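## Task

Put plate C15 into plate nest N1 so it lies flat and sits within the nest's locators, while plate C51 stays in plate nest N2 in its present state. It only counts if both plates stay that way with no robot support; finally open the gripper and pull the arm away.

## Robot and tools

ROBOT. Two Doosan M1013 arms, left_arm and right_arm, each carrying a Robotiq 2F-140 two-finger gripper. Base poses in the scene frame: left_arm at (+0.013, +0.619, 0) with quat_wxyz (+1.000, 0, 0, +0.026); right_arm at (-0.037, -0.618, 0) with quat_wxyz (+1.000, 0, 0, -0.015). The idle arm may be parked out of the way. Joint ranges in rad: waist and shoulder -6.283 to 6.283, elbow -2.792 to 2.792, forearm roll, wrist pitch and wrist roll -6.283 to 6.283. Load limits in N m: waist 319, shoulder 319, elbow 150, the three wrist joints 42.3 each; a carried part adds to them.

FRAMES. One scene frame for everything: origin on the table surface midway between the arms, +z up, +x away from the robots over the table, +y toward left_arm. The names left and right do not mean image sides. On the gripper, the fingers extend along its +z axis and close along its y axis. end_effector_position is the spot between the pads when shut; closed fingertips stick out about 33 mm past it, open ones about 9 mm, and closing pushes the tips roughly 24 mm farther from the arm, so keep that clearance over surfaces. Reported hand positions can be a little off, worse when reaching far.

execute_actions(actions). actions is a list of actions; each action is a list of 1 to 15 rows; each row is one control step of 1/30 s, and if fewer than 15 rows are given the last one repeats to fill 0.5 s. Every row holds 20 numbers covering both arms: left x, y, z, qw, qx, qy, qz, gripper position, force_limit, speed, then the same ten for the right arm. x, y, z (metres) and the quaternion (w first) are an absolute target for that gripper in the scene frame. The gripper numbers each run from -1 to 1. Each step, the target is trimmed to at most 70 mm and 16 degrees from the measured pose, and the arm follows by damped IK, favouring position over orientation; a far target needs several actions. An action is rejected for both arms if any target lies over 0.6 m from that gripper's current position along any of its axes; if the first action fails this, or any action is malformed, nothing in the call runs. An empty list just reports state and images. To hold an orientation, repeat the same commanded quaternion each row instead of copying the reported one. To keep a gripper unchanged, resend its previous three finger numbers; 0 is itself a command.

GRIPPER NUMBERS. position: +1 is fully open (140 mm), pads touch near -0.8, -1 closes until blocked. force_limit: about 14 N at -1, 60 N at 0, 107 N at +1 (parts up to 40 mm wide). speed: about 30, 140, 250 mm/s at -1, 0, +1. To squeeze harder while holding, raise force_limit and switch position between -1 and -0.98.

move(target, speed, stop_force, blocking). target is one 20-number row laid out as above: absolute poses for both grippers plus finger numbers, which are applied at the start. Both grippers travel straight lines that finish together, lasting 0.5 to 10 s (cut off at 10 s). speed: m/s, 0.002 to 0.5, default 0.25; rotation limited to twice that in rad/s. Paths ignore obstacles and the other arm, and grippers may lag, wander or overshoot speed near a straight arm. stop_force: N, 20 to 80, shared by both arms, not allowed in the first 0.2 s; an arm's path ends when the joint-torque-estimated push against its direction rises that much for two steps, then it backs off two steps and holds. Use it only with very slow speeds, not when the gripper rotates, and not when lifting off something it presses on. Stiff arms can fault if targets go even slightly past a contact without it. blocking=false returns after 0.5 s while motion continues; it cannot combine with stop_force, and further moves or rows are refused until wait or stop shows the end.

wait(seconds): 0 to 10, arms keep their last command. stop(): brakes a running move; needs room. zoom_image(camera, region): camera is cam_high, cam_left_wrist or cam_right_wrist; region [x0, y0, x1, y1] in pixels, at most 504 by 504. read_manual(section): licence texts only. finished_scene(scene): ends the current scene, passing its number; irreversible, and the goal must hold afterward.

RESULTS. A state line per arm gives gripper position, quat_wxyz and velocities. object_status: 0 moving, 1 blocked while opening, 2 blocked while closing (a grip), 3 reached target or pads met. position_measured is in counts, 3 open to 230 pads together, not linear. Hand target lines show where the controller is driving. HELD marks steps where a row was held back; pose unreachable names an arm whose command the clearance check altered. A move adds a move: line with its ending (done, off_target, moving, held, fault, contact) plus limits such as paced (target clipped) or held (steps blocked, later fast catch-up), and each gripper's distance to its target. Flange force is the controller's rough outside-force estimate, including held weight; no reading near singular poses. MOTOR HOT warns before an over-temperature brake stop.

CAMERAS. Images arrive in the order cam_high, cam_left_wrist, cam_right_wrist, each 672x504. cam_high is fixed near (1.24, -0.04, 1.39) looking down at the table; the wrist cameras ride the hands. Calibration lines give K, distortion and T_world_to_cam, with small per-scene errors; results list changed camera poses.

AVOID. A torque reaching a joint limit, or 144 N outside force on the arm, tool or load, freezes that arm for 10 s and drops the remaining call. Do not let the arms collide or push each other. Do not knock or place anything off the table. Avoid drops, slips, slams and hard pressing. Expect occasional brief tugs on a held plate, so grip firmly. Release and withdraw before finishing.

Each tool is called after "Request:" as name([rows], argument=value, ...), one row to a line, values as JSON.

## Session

Request:
execute_actions(actions=[])

Scene clock: 0.00 s.
left_arm: end_effector_position=(+0.2781, +0.5584, +0.1813) position_measured=3 object_status=3 end_effector_quat_wxyz=(-0.021, +0.936, -0.110, -0.334) end_effector_velocity=(-0.000, -0.000, +0.000) end_effector_angular_velocity=(-0.000, +0.001, +0.001) | right_arm: end_effector_position=(+0.6124, -0.6359, +0.3202) position_measured=3 object_status=3 end_effector_quat_wxyz=(+0.001, +1.000, -0.014, -0.001) end_effector_velocity=(+0.000, -0.000, +0.000) end_effector_angular_velocity=(+0.000, -0.000, +0.000)
Joint positions: left_arm=[-0.329  0.05   2.158 -0.06   1.614  1.547] | right_arm=[-0.051  0.165  1.606 -0.001  1.372  1.518]
Joint velocities: left_arm=[ 0.     0.    -0.    -0.001  0.     0.   ] | right_arm=[-0.  0. -0.  0. -0. -0.]
Flange force (N, the push that the arm receives, along the gripper's own x y z axes): no reading
Hand target (left_arm): +0.278, +0.558, +0.181; -0.021, +0.936, -0.110, -0.334
Hand target (right_arm): +0.612, -0.636, +0.320; +0.001, +1.000, -0.014, -0.001
camera_calibration (this result's frames):
cam_left_wrist: T_world_to_cam=[[-0.267645, -0.962302, 0.0483919, 0.601036], [-0.457159, 0.17104, 0.872783, -0.0987543], [-0.848158, 0.211473, -0.485703, 0.390252], [0, 0, 0, 1]] pos_world=[0.446713, 0.512741, 0.246652]

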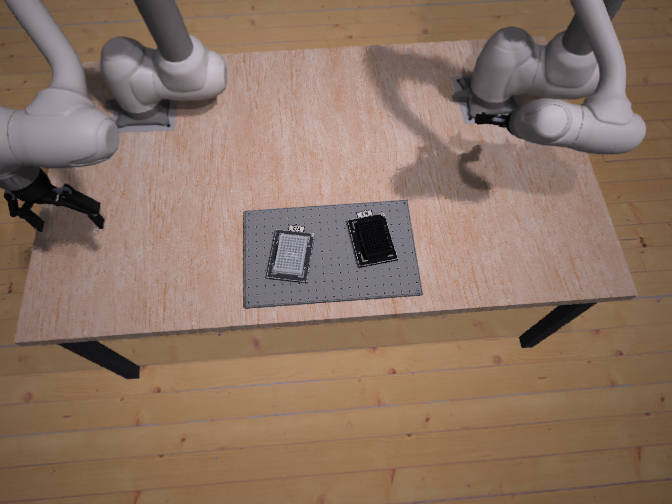

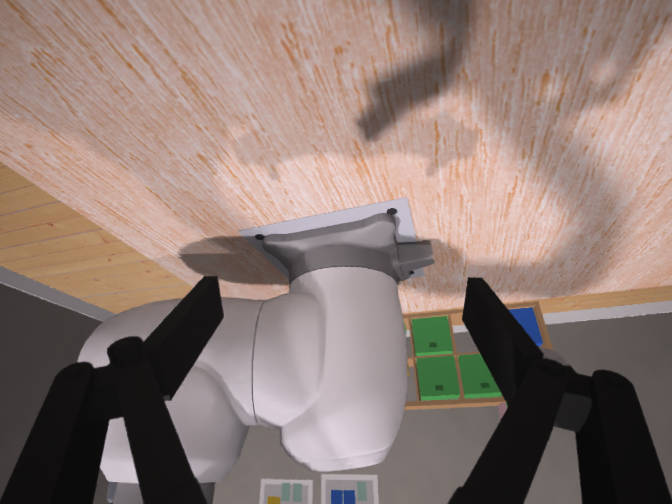

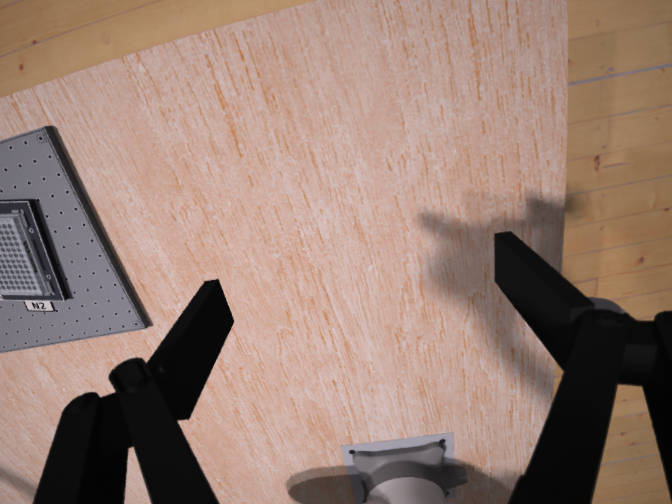

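Request:
zoom_image(camera="cam_high", region=[320, 195, 420, 285])

Region (320, 195, 420, 285) of cam_high's 672x504 image, scaled by 5.040, with more detail than that image has; it fills the top 454 rows of this view, and the rest is white.

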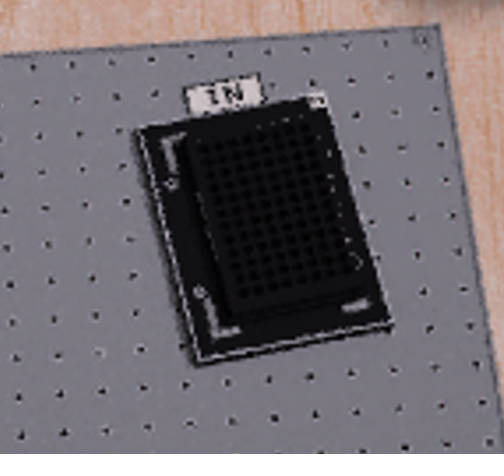

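Request:
move(target=[0.569,0.127,0.115,0,0.9976,0.0698,0,1,0,0,0.6124,-0.6359,0.3202,0.001,1,-0.014,-0.001,1,0,0], speed=0.4)

Request:
zoom_image(camera="cam_left_wrist", region=[200, 80, 500, 380])

Scene clock: 12.63 s.
left_arm: end_effector_position=(+0.5692, +0.1270, +0.1157) position_measured=3 object_status=3 end_effector_quat_wxyz=(-0.000, +0.998, +0.070, +0.000) end_effector_velocity=(+0.000, -0.000, -0.001) end_effector_angular_velocity=(+0.002, -0.000, +0.000) | right_arm: end_effector_position=(+0.6124, -0.6359, +0.3202) position_measured=3 object_status=3 end_effector_quat_wxyz=(+0.001, +1.000, -0.014, -0.001) end_effector_velocity=(-0.000, +0.000, -0.000) end_effector_angular_velocity=(-0.000, +0.001, +0.000)
Joint positions: left_arm=[-0.822  0.42   1.656  0.001  1.066  0.66 ] | right_arm=[-0.051  0.165  1.606 -0.002  1.372  1.519]
Joint velocities: left_arm=[-0.001  0.002 -0.     0.001 -0.    -0.002] | right_arm=[ 0.  0.  0. -0.  0.  0.]
Flange force (N, the push that the arm receives, along the gripper's own x y z axes): left_arm=[-2.3 -0.4 2.1] | right_arm=[11.3 -2.1 -2.2]
Hand target (left_arm): +0.569, +0.127, +0.116; -0.000, +0.998, +0.070, +0.000
Hand target (right_arm): +0.612, -0.636, +0.320; +0.001, +1.000, -0.014, -0.001
Off the commanded pose (left_arm): 0.001 m, 0 deg.
Off the commanded pose (right_arm): 0.000 m, 0 deg.
move: done
camera_calibration (this result's frames):
cam_left_wrist: T_world_to_cam=[[0.0924368, -0.995538, -0.0189685, 0.0740234], [-0.922573, -0.0927974, 0.374496, 0.521486], [-0.374585, -0.0171174, -0.927035, 0.507076], [0, 0, 0, 1]] pos_world=[0.66421, 0.130766, 0.276187]
cam_right_wrist: T_world_to_cam=[[-0.193581, -0.980942, -0.0166981, -0.486761], [-0.90762, 0.172597, 0.382671, 0.568722], [-0.372496, 0.0892332, -0.923734, 0.749229], [0, 0, 0, 1]] pos_world=[0.701041, -0.6425, 0.466327]

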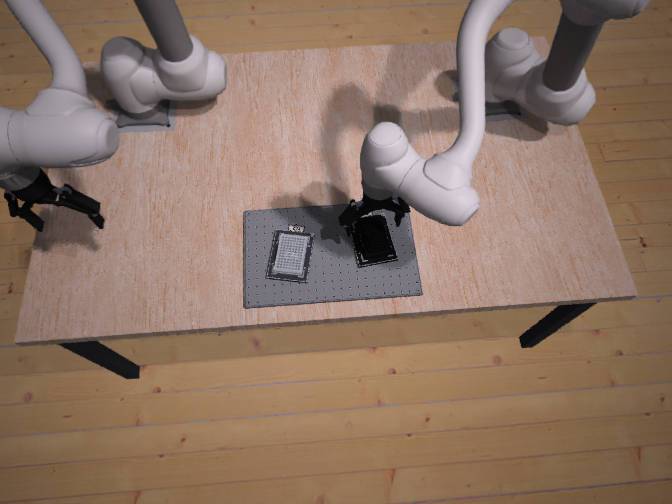

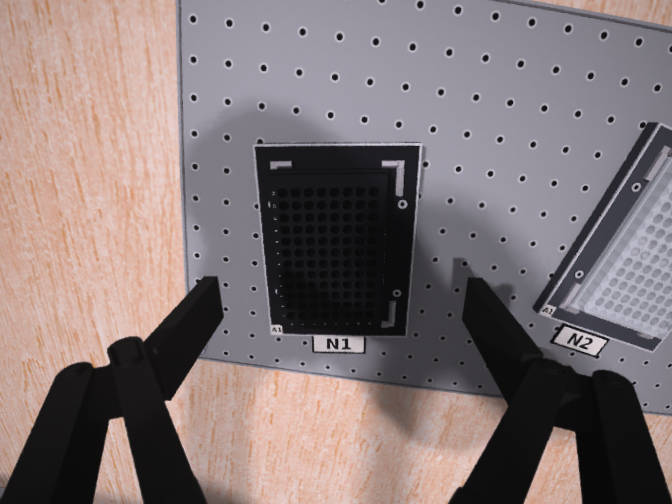

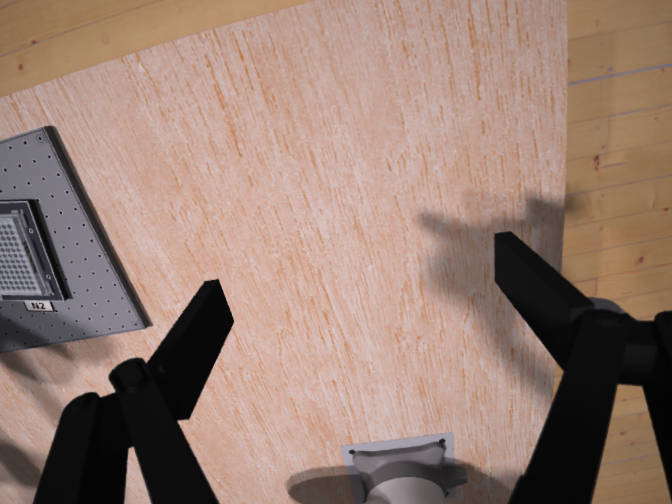

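Region (200, 80, 500, 380) of cam_left_wrist's 672x504 image, scaled by 1.680, with more detail than that image has.

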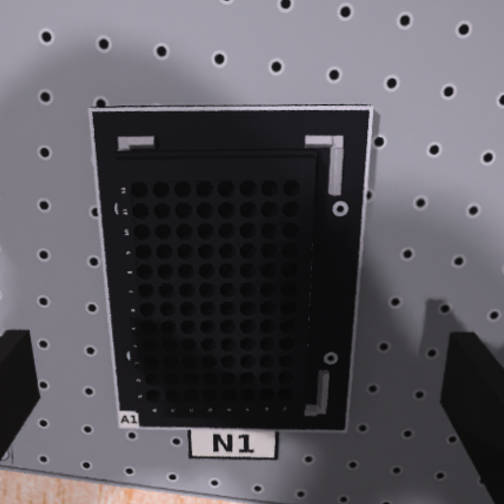

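Request:
move(target=[0.5665,0.124,0.066,0,0.9987,0.0506,0,1,0,0,0.6124,-0.6359,0.3202,0.001,1,-0.014,-0.001,1,0,0], speed=0.15)

Request:
zoom_image(camera="cam_left_wrist", region=[190, 80, 490, 400])

Scene clock: 30.10 s.
left_arm: end_effector_position=(+0.5665, +0.1240, +0.0661) position_measured=3 object_status=3 end_effector_quat_wxyz=(+0.000, +0.999, +0.051, -0.000) end_effector_velocity=(+0.000, +0.001, -0.001) end_effector_angular_velocity=(+0.002, -0.001, -0.002) | right_arm: end_effector_position=(+0.6124, -0.6359, +0.3202) position_measured=3 object_status=3 end_effector_quat_wxyz=(+0.001, +1.000, -0.014, -0.001) end_effector_velocity=(-0.000, +0.000, -0.000) end_effector_angular_velocity=(+0.000, +0.000, +0.000)
Joint positions: left_arm=[-0.827  0.462  1.695 -0.     0.985  0.694] | right_arm=[-0.051  0.165  1.606 -0.002  1.372  1.519]
Joint velocities: left_arm=[-0.     0.001  0.001  0.003 -0.002  0.001] | right_arm=[0. 0. 0. 0. 0. 0.]
Flange force (N, the push that the arm receives, along the gripper's own x y z axes): left_arm=[-2.8 3.3 2.8] | right_arm=[10.0 -1.4 -1.0]
Hand target (left_arm): +0.567, +0.124, +0.066; +0.000, +0.999, +0.051, -0.000
Hand target (right_arm): +0.612, -0.636, +0.320; +0.001, +1.000, -0.014, -0.001
Off the commanded pose (left_arm): 0.000 m, 0 deg.
Off the commanded pose (right_arm): 0.000 m, 0 deg.
move: done
camera_calibration (this result's frames):
cam_left_wrist: T_world_to_cam=[[0.0542127, -0.998355, -0.0186735, 0.0922767], [-0.925302, -0.0572577, 0.374884, 0.534381], [-0.375336, -0.0030449, -0.926884, 0.458742], [0, 0, 0, 1]] pos_world=[0.661644, 0.124119, 0.226593]
cam_right_wrist: T_world_to_cam=[[-0.193582, -0.980942, -0.016698, -0.48676], [-0.907619, 0.172598, 0.382672, 0.568722], [-0.372497, 0.0892338, -0.923733, 0.749229], [0, 0, 0, 1]] pos_world=[0.701041, -0.6425, 0.466326]

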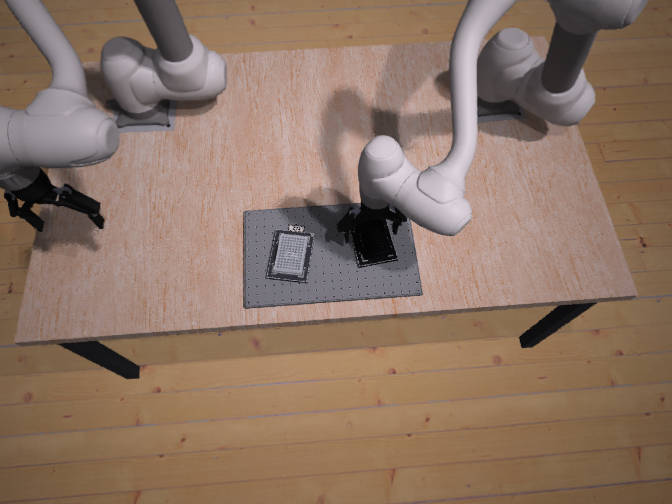

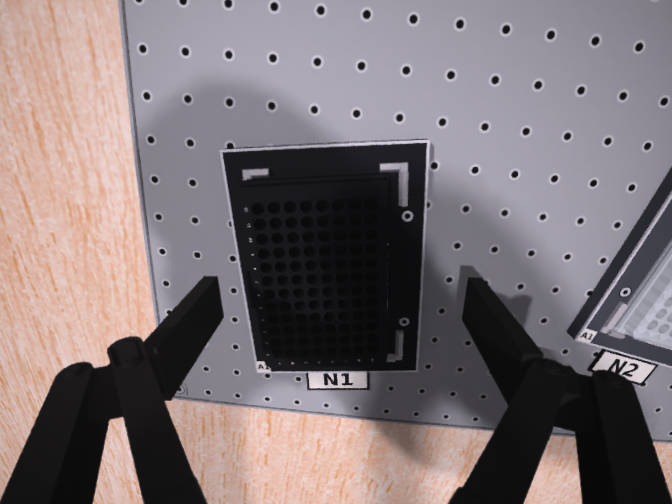

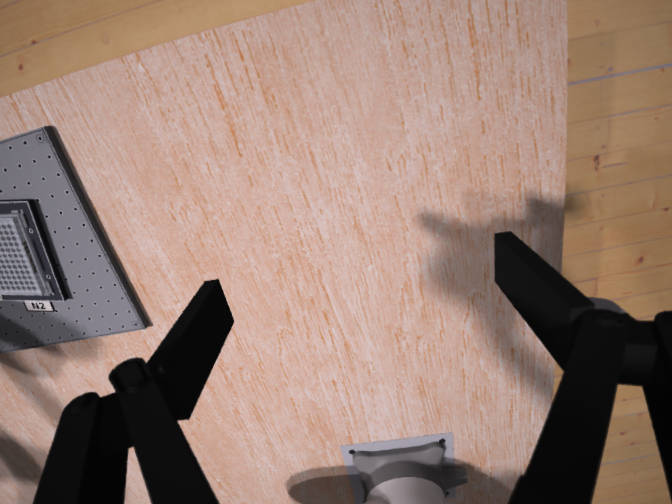

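Region (190, 80, 490, 400) of cam_left_wrist's 672x504 image, scaled by 1.575, with more detail than that image has; it fills the left 472 columns of this view, and the rest is white.

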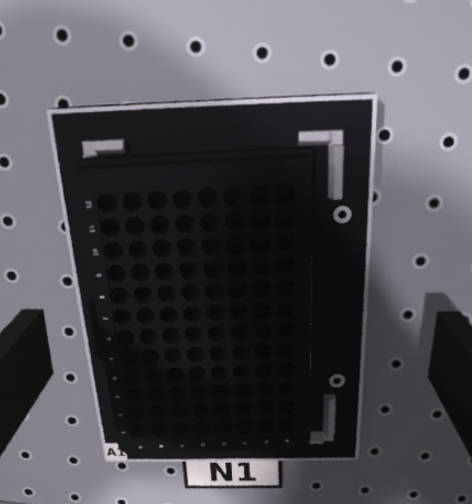

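Request:
move(target=[0.5655,0.132,0.059,0,0.9976,0.0698,0,1,0,0,0.6124,-0.6359,0.3202,0.001,1,-0.014,-0.001,1,0,0], speed=0.1)

Request:
zoom_image(camera="cam_left_wrist", region=[190, 100, 500, 410])

Scene clock: 51.67 s.
left_arm: end_effector_position=(+0.5655, +0.1319, +0.0590) position_measured=3 object_status=3 end_effector_quat_wxyz=(+0.000, +0.998, +0.070, -0.000) end_effector_velocity=(-0.001, +0.001, -0.001) end_effector_angular_velocity=(-0.000, +0.002, +0.003) | right_arm: end_effector_position=(+0.6124, -0.6359, +0.3202) position_measured=3 object_status=3 end_effector_quat_wxyz=(+0.001, +1.000, -0.014, -0.001) end_effector_velocity=(+0.000, +0.000, +0.000) end_effector_angular_velocity=(-0.000, -0.000, +0.000)
Joint positions: left_arm=[-0.82   0.46   1.713 -0.     0.969  0.662] | right_arm=[-0.051  0.165  1.606 -0.002  1.372  1.519]
Joint velocities: left_arm=[ 0.    -0.     0.003 -0.002 -0.001 -0.002] | right_arm=[ 0. -0.  0. -0. -0. -0.]
Flange force (N, the push that the arm receives, along the gripper's own x y z axes): left_arm=[-2.8 2.4 1.3] | right_arm=[9.2 0.7 -1.7]
Hand target (left_arm): +0.565, +0.132, +0.059; -0.000, +0.998, +0.070, -0.000
Hand target (right_arm): +0.612, -0.636, +0.320; +0.001, +1.000, -0.014, -0.001
Off the commanded pose (left_arm): 0.000 m, 0 deg.
Off the commanded pose (right_arm): 0.000 m, 0 deg.
move: done
camera_calibration (this result's frames):
cam_left_wrist: T_world_to_cam=[[0.0925142, -0.995536, -0.0186979, 0.0781522], [-0.922394, -0.0927593, 0.374946, 0.539559], [-0.375007, -0.017441, -0.926858, 0.45351], [0, 0, 0, 1]] pos_world=[0.660526, 0.135762, 0.219495]
cam_right_wrist: T_world_to_cam=[[-0.193582, -0.980942, -0.0166976, -0.48676], [-0.907619, 0.172598, 0.382673, 0.568722], [-0.372498, 0.0892335, -0.923733, 0.749229], [0, 0, 0, 1]] pos_world=[0.701041, -0.6425, 0.466326]

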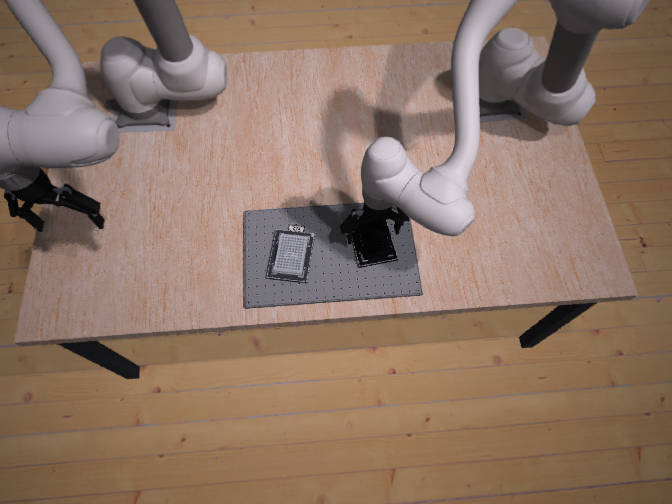

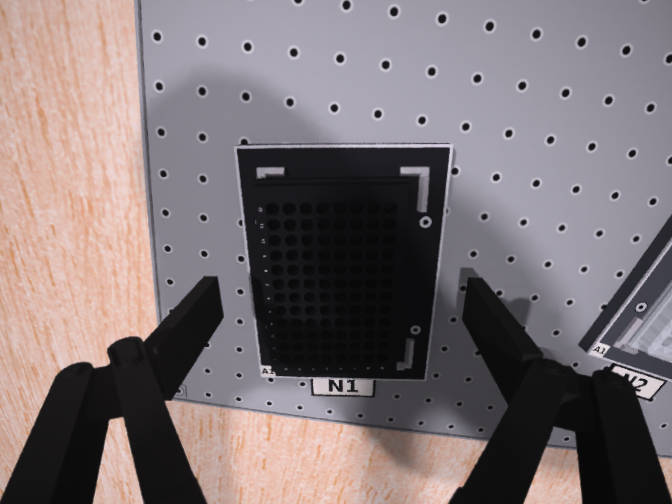

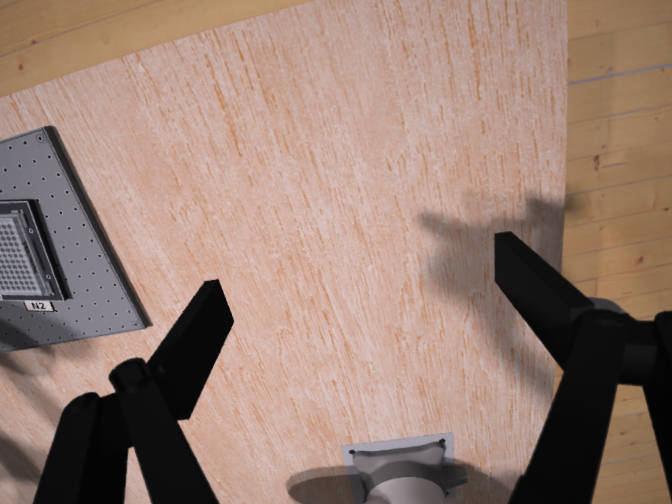

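Region (190, 100, 500, 410) of cam_left_wrist's 672x504 image, scaled by 1.626, with more detail than that image has.

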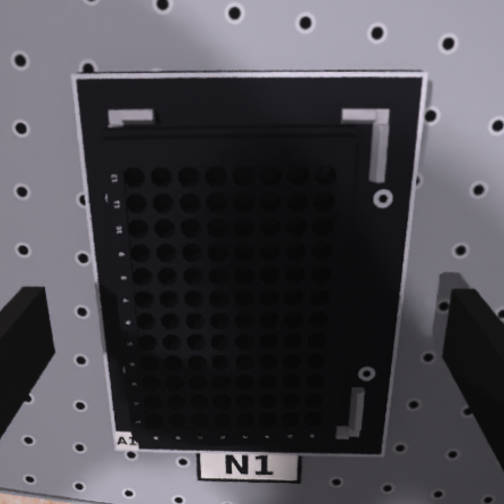

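Centred at about 344 px. Closing.

Request:
move(target=[0.5655,0.132,0.059,0,0.9976,0.0698,0,-1,-0.8,-0.8,0.6124,-0.6359,0.3202,0.001,1,-0.014,-0.001,1,0,0])

Request:
zoom_image(camera="cam_left_wrist", region=[190, 100, 500, 410])

Scene clock: 55.93 s.
left_arm: end_effector_position=(+0.5655, +0.1320, +0.0591) position_measured=106 object_status=2 end_effector_quat_wxyz=(+0.000, +0.998, +0.070, +0.000) end_effector_velocity=(+0.001, -0.000, +0.001) end_effector_angular_velocity=(-0.001, -0.003, -0.001) | right_arm: end_effector_position=(+0.6124, -0.6359, +0.3202) position_measured=3 object_status=3 end_effector_quat_wxyz=(+0.001, +1.000, -0.014, -0.001) end_effector_velocity=(+0.000, -0.000, +0.000) end_effector_angular_velocity=(+0.000, -0.001, -0.001)
Joint positions: left_arm=[-0.82   0.46   1.713  0.     0.969  0.662] | right_arm=[-0.051  0.165  1.606 -0.002  1.372  1.519]
Joint velocities: left_arm=[ 0.    -0.001 -0.001  0.002 -0.001 -0.   ] | right_arm=[-0.001 -0.    -0.001  0.    -0.     0.   ]
Flange force (N, the push that the arm receives, along the gripper's own x y z axes): left_arm=[-4.2 0.6 -9.2] | right_arm=[11.0 -2.3 0.0]
Hand target (left_arm): +0.565, +0.132, +0.059; -0.000, +0.998, +0.070, +0.000
Hand target (right_arm): +0.612, -0.636, +0.320; +0.001, +1.000, -0.014, -0.001
Off the commanded pose (left_arm): 0.000 m, 0 deg.
Off the commanded pose (right_arm): 0.000 m, 0 deg.
move: done
camera_calibration (this result's frames):
cam_left_wrist: T_world_to_cam=[[0.092611, -0.995528, -0.0186526, 0.0781412], [-0.922443, -0.0928347, 0.374808, 0.539603], [-0.374863, -0.0175054, -0.926915, 0.453519], [0, 0, 0, 1]] pos_world=[0.660523, 0.135825, 0.219584]
cam_right_wrist: T_world_to_cam=[[-0.193582, -0.980942, -0.0166977, -0.48676], [-0.907619, 0.172598, 0.382673, 0.568722], [-0.372498, 0.0892337, -0.923733, 0.749229], [0, 0, 0, 1]] pos_world=[0.701041, -0.6425, 0.466326]

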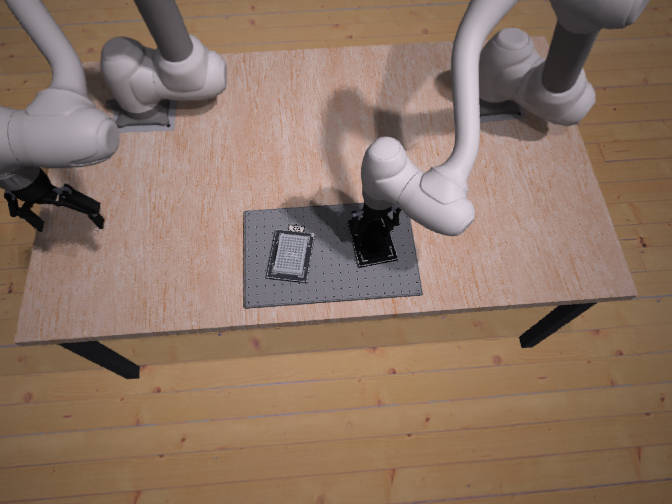

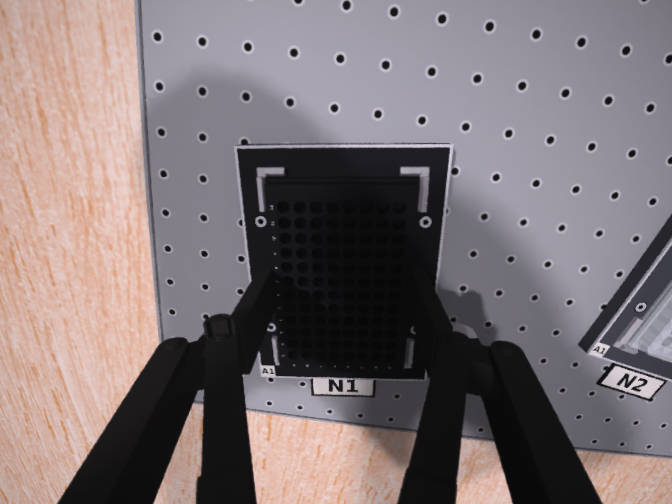

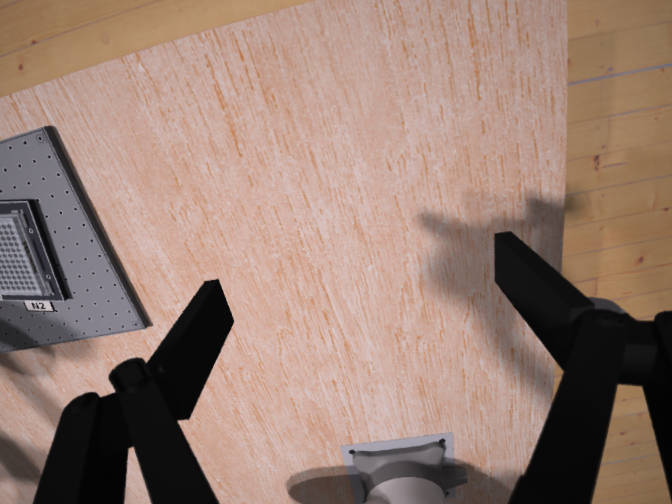

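Region (190, 100, 500, 410) of cam_left_wrist's 672x504 image, scaled by 1.626, with more detail than that image has.

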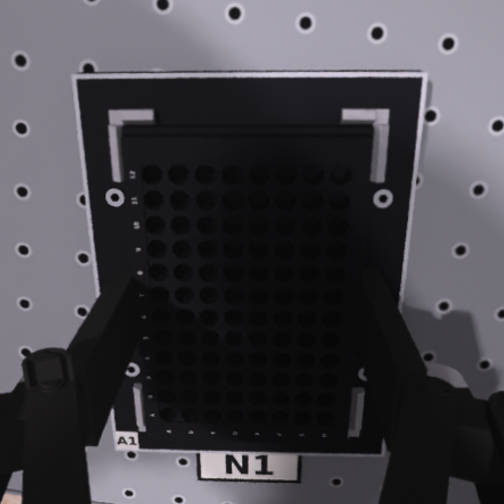

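Request:
execute_actions([
  [[0.5655,0.132,0.059,0,0.9976,0.0698,0,1,-0.8,-0.3,0.6124,-0.6359,0.3202,0.001,1,-0.014,-0.001,1,0,0]],
])

Request:
move(target=[0.46,0.117,0.17,0,0.9976,0.0698,0,1,-0.8,-0.3,0.6124,-0.6359,0.3202,0.001,1,-0.014,-0.001,1,0,0], speed=0.25)

Request:
zoom_image(camera="cam_left_wrist", region=[230, 0, 460, 230])

Request:
zoom_image(camera="cam_high", region=[320, 195, 420, 285])

Scene clock: 62.00 s.
left_arm: end_effector_position=(+0.5655, +0.1320, +0.0589) position_measured=27 object_status=0 end_effector_quat_wxyz=(-0.000, +0.998, +0.070, -0.000) end_effector_velocity=(+0.001, -0.001, +0.002) end_effector_angular_velocity=(-0.003, -0.003, -0.000) | right_arm: end_effector_position=(+0.6124, -0.6359, +0.3202) position_measured=3 object_status=3 end_effector_quat_wxyz=(+0.001, +1.000, -0.014, -0.001) end_effector_velocity=(+0.000, +0.000, -0.000) end_effector_angular_velocity=(-0.000, -0.000, +0.000)
Joint positions: left_arm=[-0.82   0.46   1.713  0.     0.969  0.662] | right_arm=[-0.051  0.165  1.606 -0.002  1.372  1.519]
Joint velocities: left_arm=[ 0.    -0.002 -0.001  0.    -0.001  0.   ] | right_arm=[ 0.  0.  0. -0. -0.  0.]
Flange force (N, the push that the arm receives, along the gripper's own x y z axes): left_arm=[-4.4 0.9 -1.5] | right_arm=[9.3 1.2 -1.9]
Hand target (left_arm): +0.566, +0.132, +0.059; +0.000, +0.998, +0.070, -0.000
Hand target (right_arm): +0.612, -0.636, +0.320; +0.001, +1.000, -0.014, -0.001
Off the commanded pose (left_arm): 0.000 m, 0 deg.
Off the commanded pose (right_arm): 0.000 m, 0 deg.
Step readings (end_effector_position):
0: left_arm (+0.5655, +0.1320, +0.0590) | right_arm (+0.6124, -0.6359, +0.3202)
1: left_arm (+0.5655, +0.1320, +0.0590) | right_arm (+0.6124, -0.6359, +0.3202)
2: left_arm (+0.5655, +0.1320, +0.0589) | right_arm (+0.6124, -0.6359, +0.3202)
4: left_arm (+0.5655, +0.1320, +0.0589) | right_arm (+0.6124, -0.6359, +0.3202)
8: left_arm (+0.5655, +0.1320, +0.0589) | right_arm (+0.6124, -0.6359, +0.3202)
15: end_effector_position above
camera_calibration (this result's frames):
cam_left_wrist: T_world_to_cam=[[0.0926072, -0.995524, -0.0188748, 0.0781742], [-0.922364, -0.0929111, 0.374983, 0.539621], [-0.375058, -0.0173167, -0.92684, 0.453394], [0, 0, 0, 1]] pos_world=[0.660536, 0.135812, 0.21935]
cam_right_wrist: T_world_to_cam=[[-0.193582, -0.980942, -0.0166978, -0.48676], [-0.907619, 0.172598, 0.382673, 0.568722], [-0.372498, 0.0892337, -0.923733, 0.749229], [0, 0, 0, 1]] pos_world=[0.701041, -0.6425, 0.466326]

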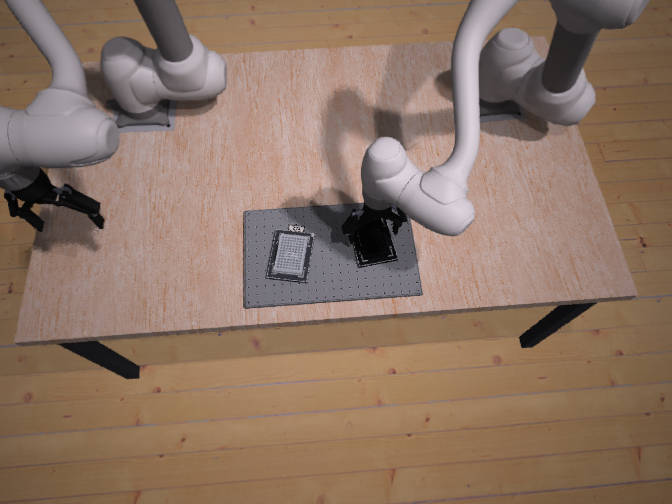

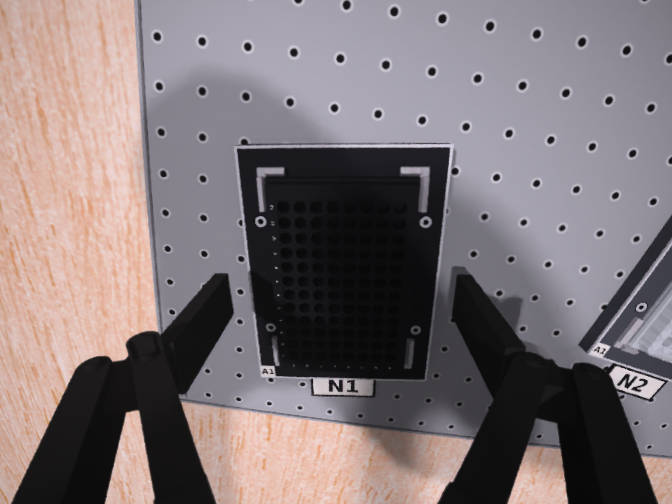

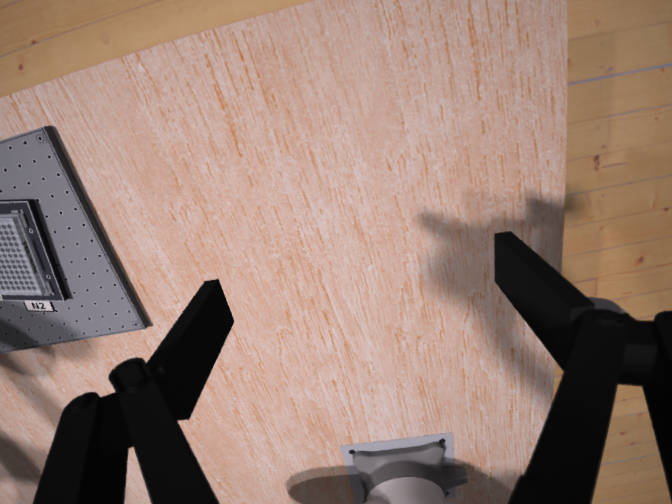

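Scene clock: 63.07 s.
left_arm: end_effector_position=(+0.4600, +0.1172, +0.1697) position_measured=3 object_status=3 end_effector_quat_wxyz=(+0.000, +0.998, +0.070, -0.000) end_effector_velocity=(-0.001, +0.001, -0.001) end_effector_angular_velocity=(+0.005, +0.001, -0.001) | right_arm: end_effector_position=(+0.6124, -0.6359, +0.3202) position_measured=3 object_status=3 end_effector_quat_wxyz=(+0.001, +1.000, -0.014, -0.001) end_effector_velocity=(+0.000, +0.000, +0.000) end_effector_angular_velocity=(+0.000, -0.001, +0.000)
Joint positions: left_arm=[-0.945  0.277  1.751 -0.     1.114  0.537] | right_arm=[-0.051  0.165  1.606 -0.002  1.372  1.519]
Joint velocities: left_arm=[-0.001  0.001  0.001  0.002  0.002 -0.001] | right_arm=[ 0.     0.    -0.001  0.    -0.    -0.   ]
Flange force (N, the push that the arm receives, along the gripper's own x y z axes): left_arm=[-1.7 4.7 3.5] | right_arm=[11.3 -4.5 -0.3]
Hand target (left_arm): +0.460, +0.117, +0.170; +0.000, +0.998, +0.070, +0.000
Hand target (right_arm): +0.612, -0.636, +0.320; +0.001, +1.000, -0.014, -0.001
Off the commanded pose (left_arm): 0.000 m, 0 deg.
Off the commanded pose (right_arm): 0.000 m, 0 deg.
move: done
camera_calibration (this result's frames):
cam_left_wrist: T_world_to_cam=[[0.0928704, -0.995504, -0.018646, 0.0750949], [-0.922321, -0.093068, 0.375049, 0.399308], [-0.375098, -0.0176333, -0.926817, 0.516366], [0, 0, 0, 1]] pos_world=[0.555004, 0.121025, 0.330217]
cam_right_wrist: T_world_to_cam=[[-0.193582, -0.980942, -0.0166977, -0.48676], [-0.907619, 0.172598, 0.382673, 0.568722], [-0.372498, 0.0892336, -0.923733, 0.749229], [0, 0, 0, 1]] pos_world=[0.701041, -0.6425, 0.466326]

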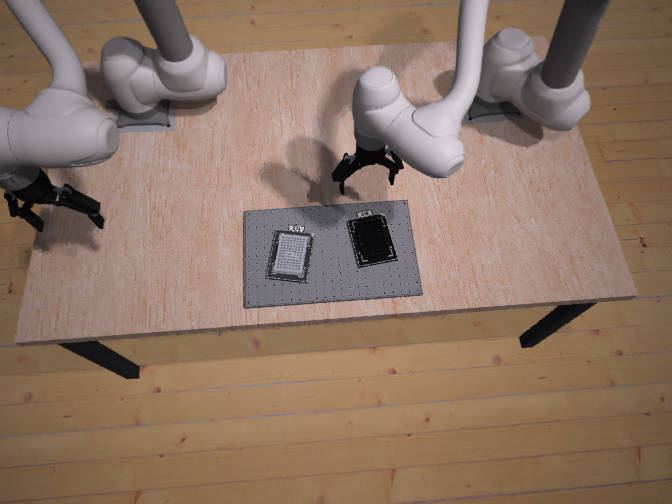

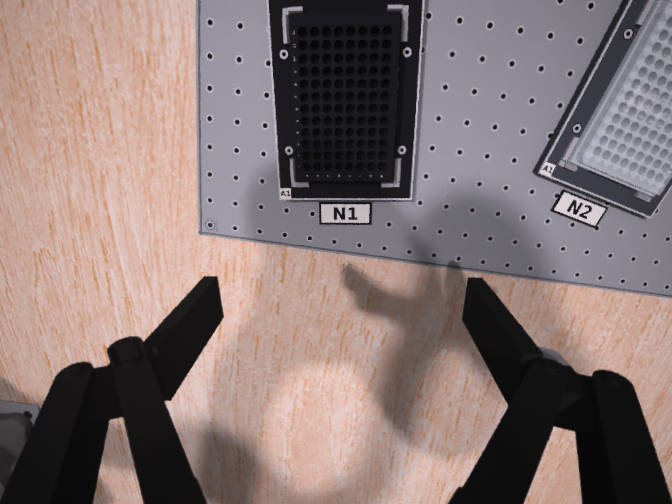

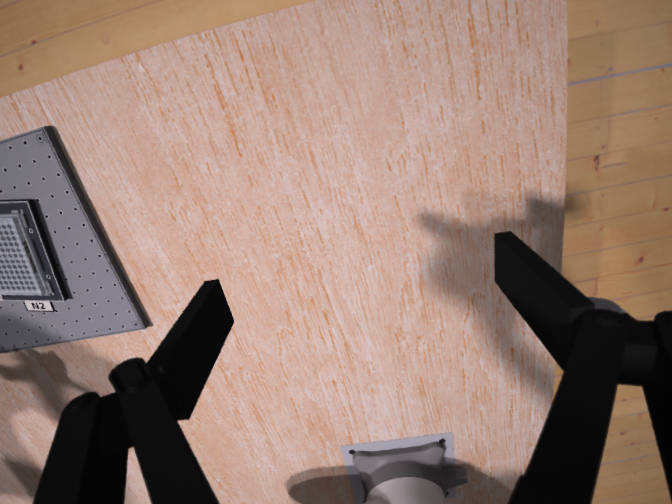

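Region (230, 0, 460, 230) of cam_left_wrist's 672x504 image, scaled by 2.191, with more detail than that image has.

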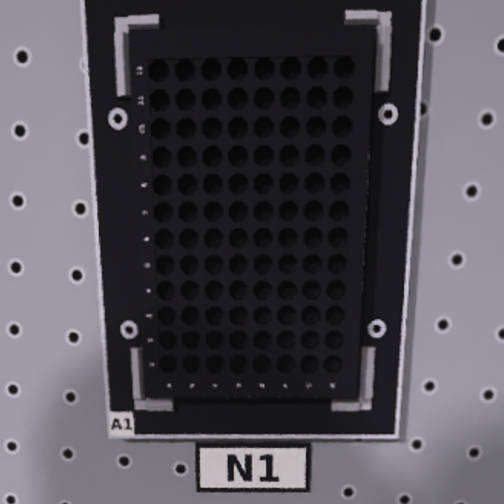

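Region (320, 195, 420, 285) of cam_high's 672x504 image, scaled by 5.040, with more detail than that image has; it fills the top 454 rows of this view, and the rest is white.

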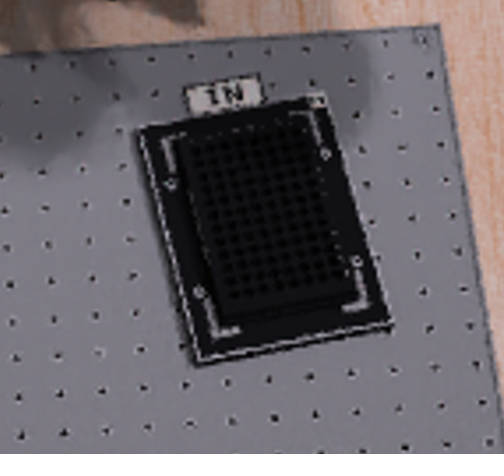

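Seated. Moving clear.

Request:
move(target=[0.38,0.28,0.23,0,0.9976,0.0698,0,1,-0.8,-0.3,0.6124,-0.6359,0.3202,0.001,1,-0.014,-0.001,1,0,0], speed=0.35)

Request:
finished_scene(scene=2)

Scene clock: 66.77 s.
left_arm: end_effector_position=(+0.3800, +0.2801, +0.2296) position_measured=3 object_status=3 end_effector_quat_wxyz=(-0.000, +0.998, +0.070, +0.000) end_effector_velocity=(-0.001, +0.000, -0.001) end_effector_angular_velocity=(-0.000, +0.002, +0.001) | right_arm: end_effector_position=(+0.6124, -0.6359, +0.3202) position_measured=3 object_status=3 end_effector_quat_wxyz=(+0.001, +1.000, -0.014, -0.001) end_effector_velocity=(+0.000, +0.000, +0.000) end_effector_angular_velocity=(+0.000, -0.001, -0.000)
Joint positions: left_arm=[-0.866 -0.031  1.987  0.     1.186  0.616] | right_arm=[-0.051  0.165  1.606 -0.002  1.372  1.519]
Joint velocities: left_arm=[ 0.001  0.     0.001 -0.002 -0.     0.001] | right_arm=[ 0.     0.    -0.001  0.    -0.     0.   ]
Flange force (N, the push that the arm receives, along the gripper's own x y z axes): left_arm=[-1.2 5.5 2.2] | right_arm=[8.4 -1.2 -1.4]
Hand target (left_arm): +0.380, +0.280, +0.230; -0.000, +0.998, +0.070, +0.000
Hand target (right_arm): +0.612, -0.636, +0.320; +0.001, +1.000, -0.014, -0.001
Off the commanded pose (left_arm): 0.000 m, 0 deg.
Off the commanded pose (right_arm): 0.000 m, 0 deg.
move: done
camera_calibration (this result's frames):
cam_left_wrist: T_world_to_cam=[[0.0926213, -0.99552, -0.0190089, 0.245983], [-0.922434, -0.092978, 0.374795, 0.318328], [-0.374883, -0.0171795, -0.926913, 0.544572], [0, 0, 0, 1]] pos_world=[0.475004, 0.283834, 0.39014]
cam_right_wrist: T_world_to_cam=[[-0.193582, -0.980942, -0.0166977, -0.48676], [-0.907619, 0.172598, 0.382673, 0.568722], [-0.372498, 0.0892336, -0.923733, 0.749229], [0, 0, 0, 1]] pos_world=[0.701041, -0.6425, 0.466326]

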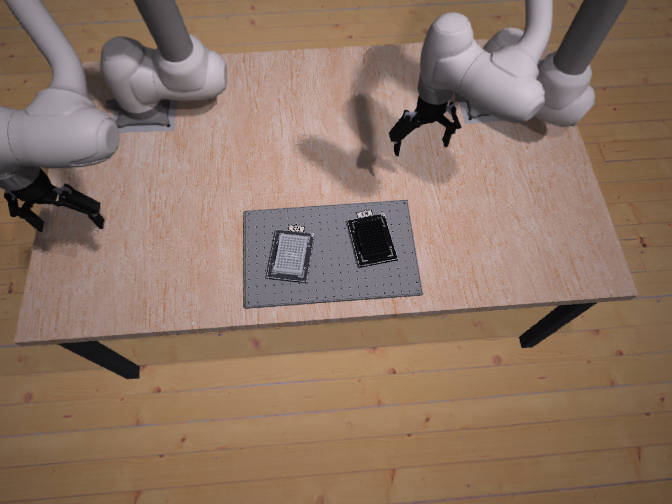

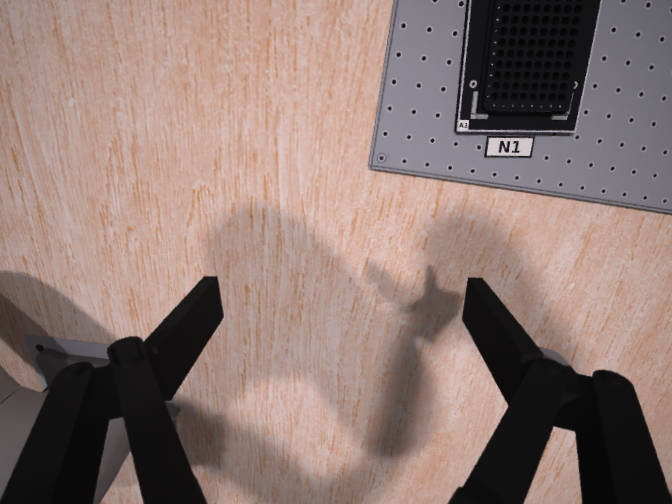

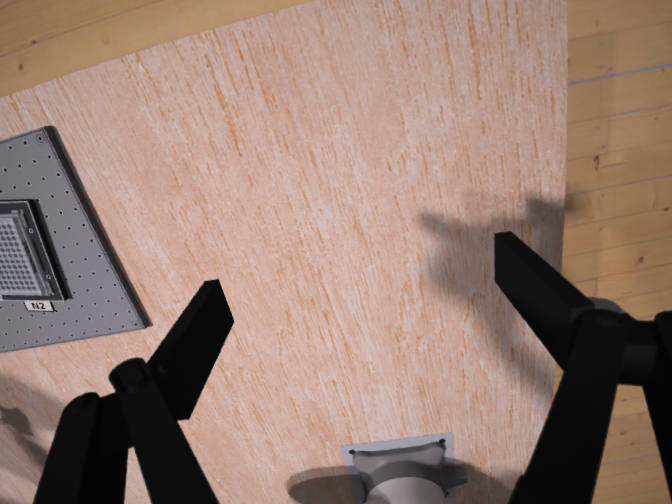

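The scene is finished: the task was done.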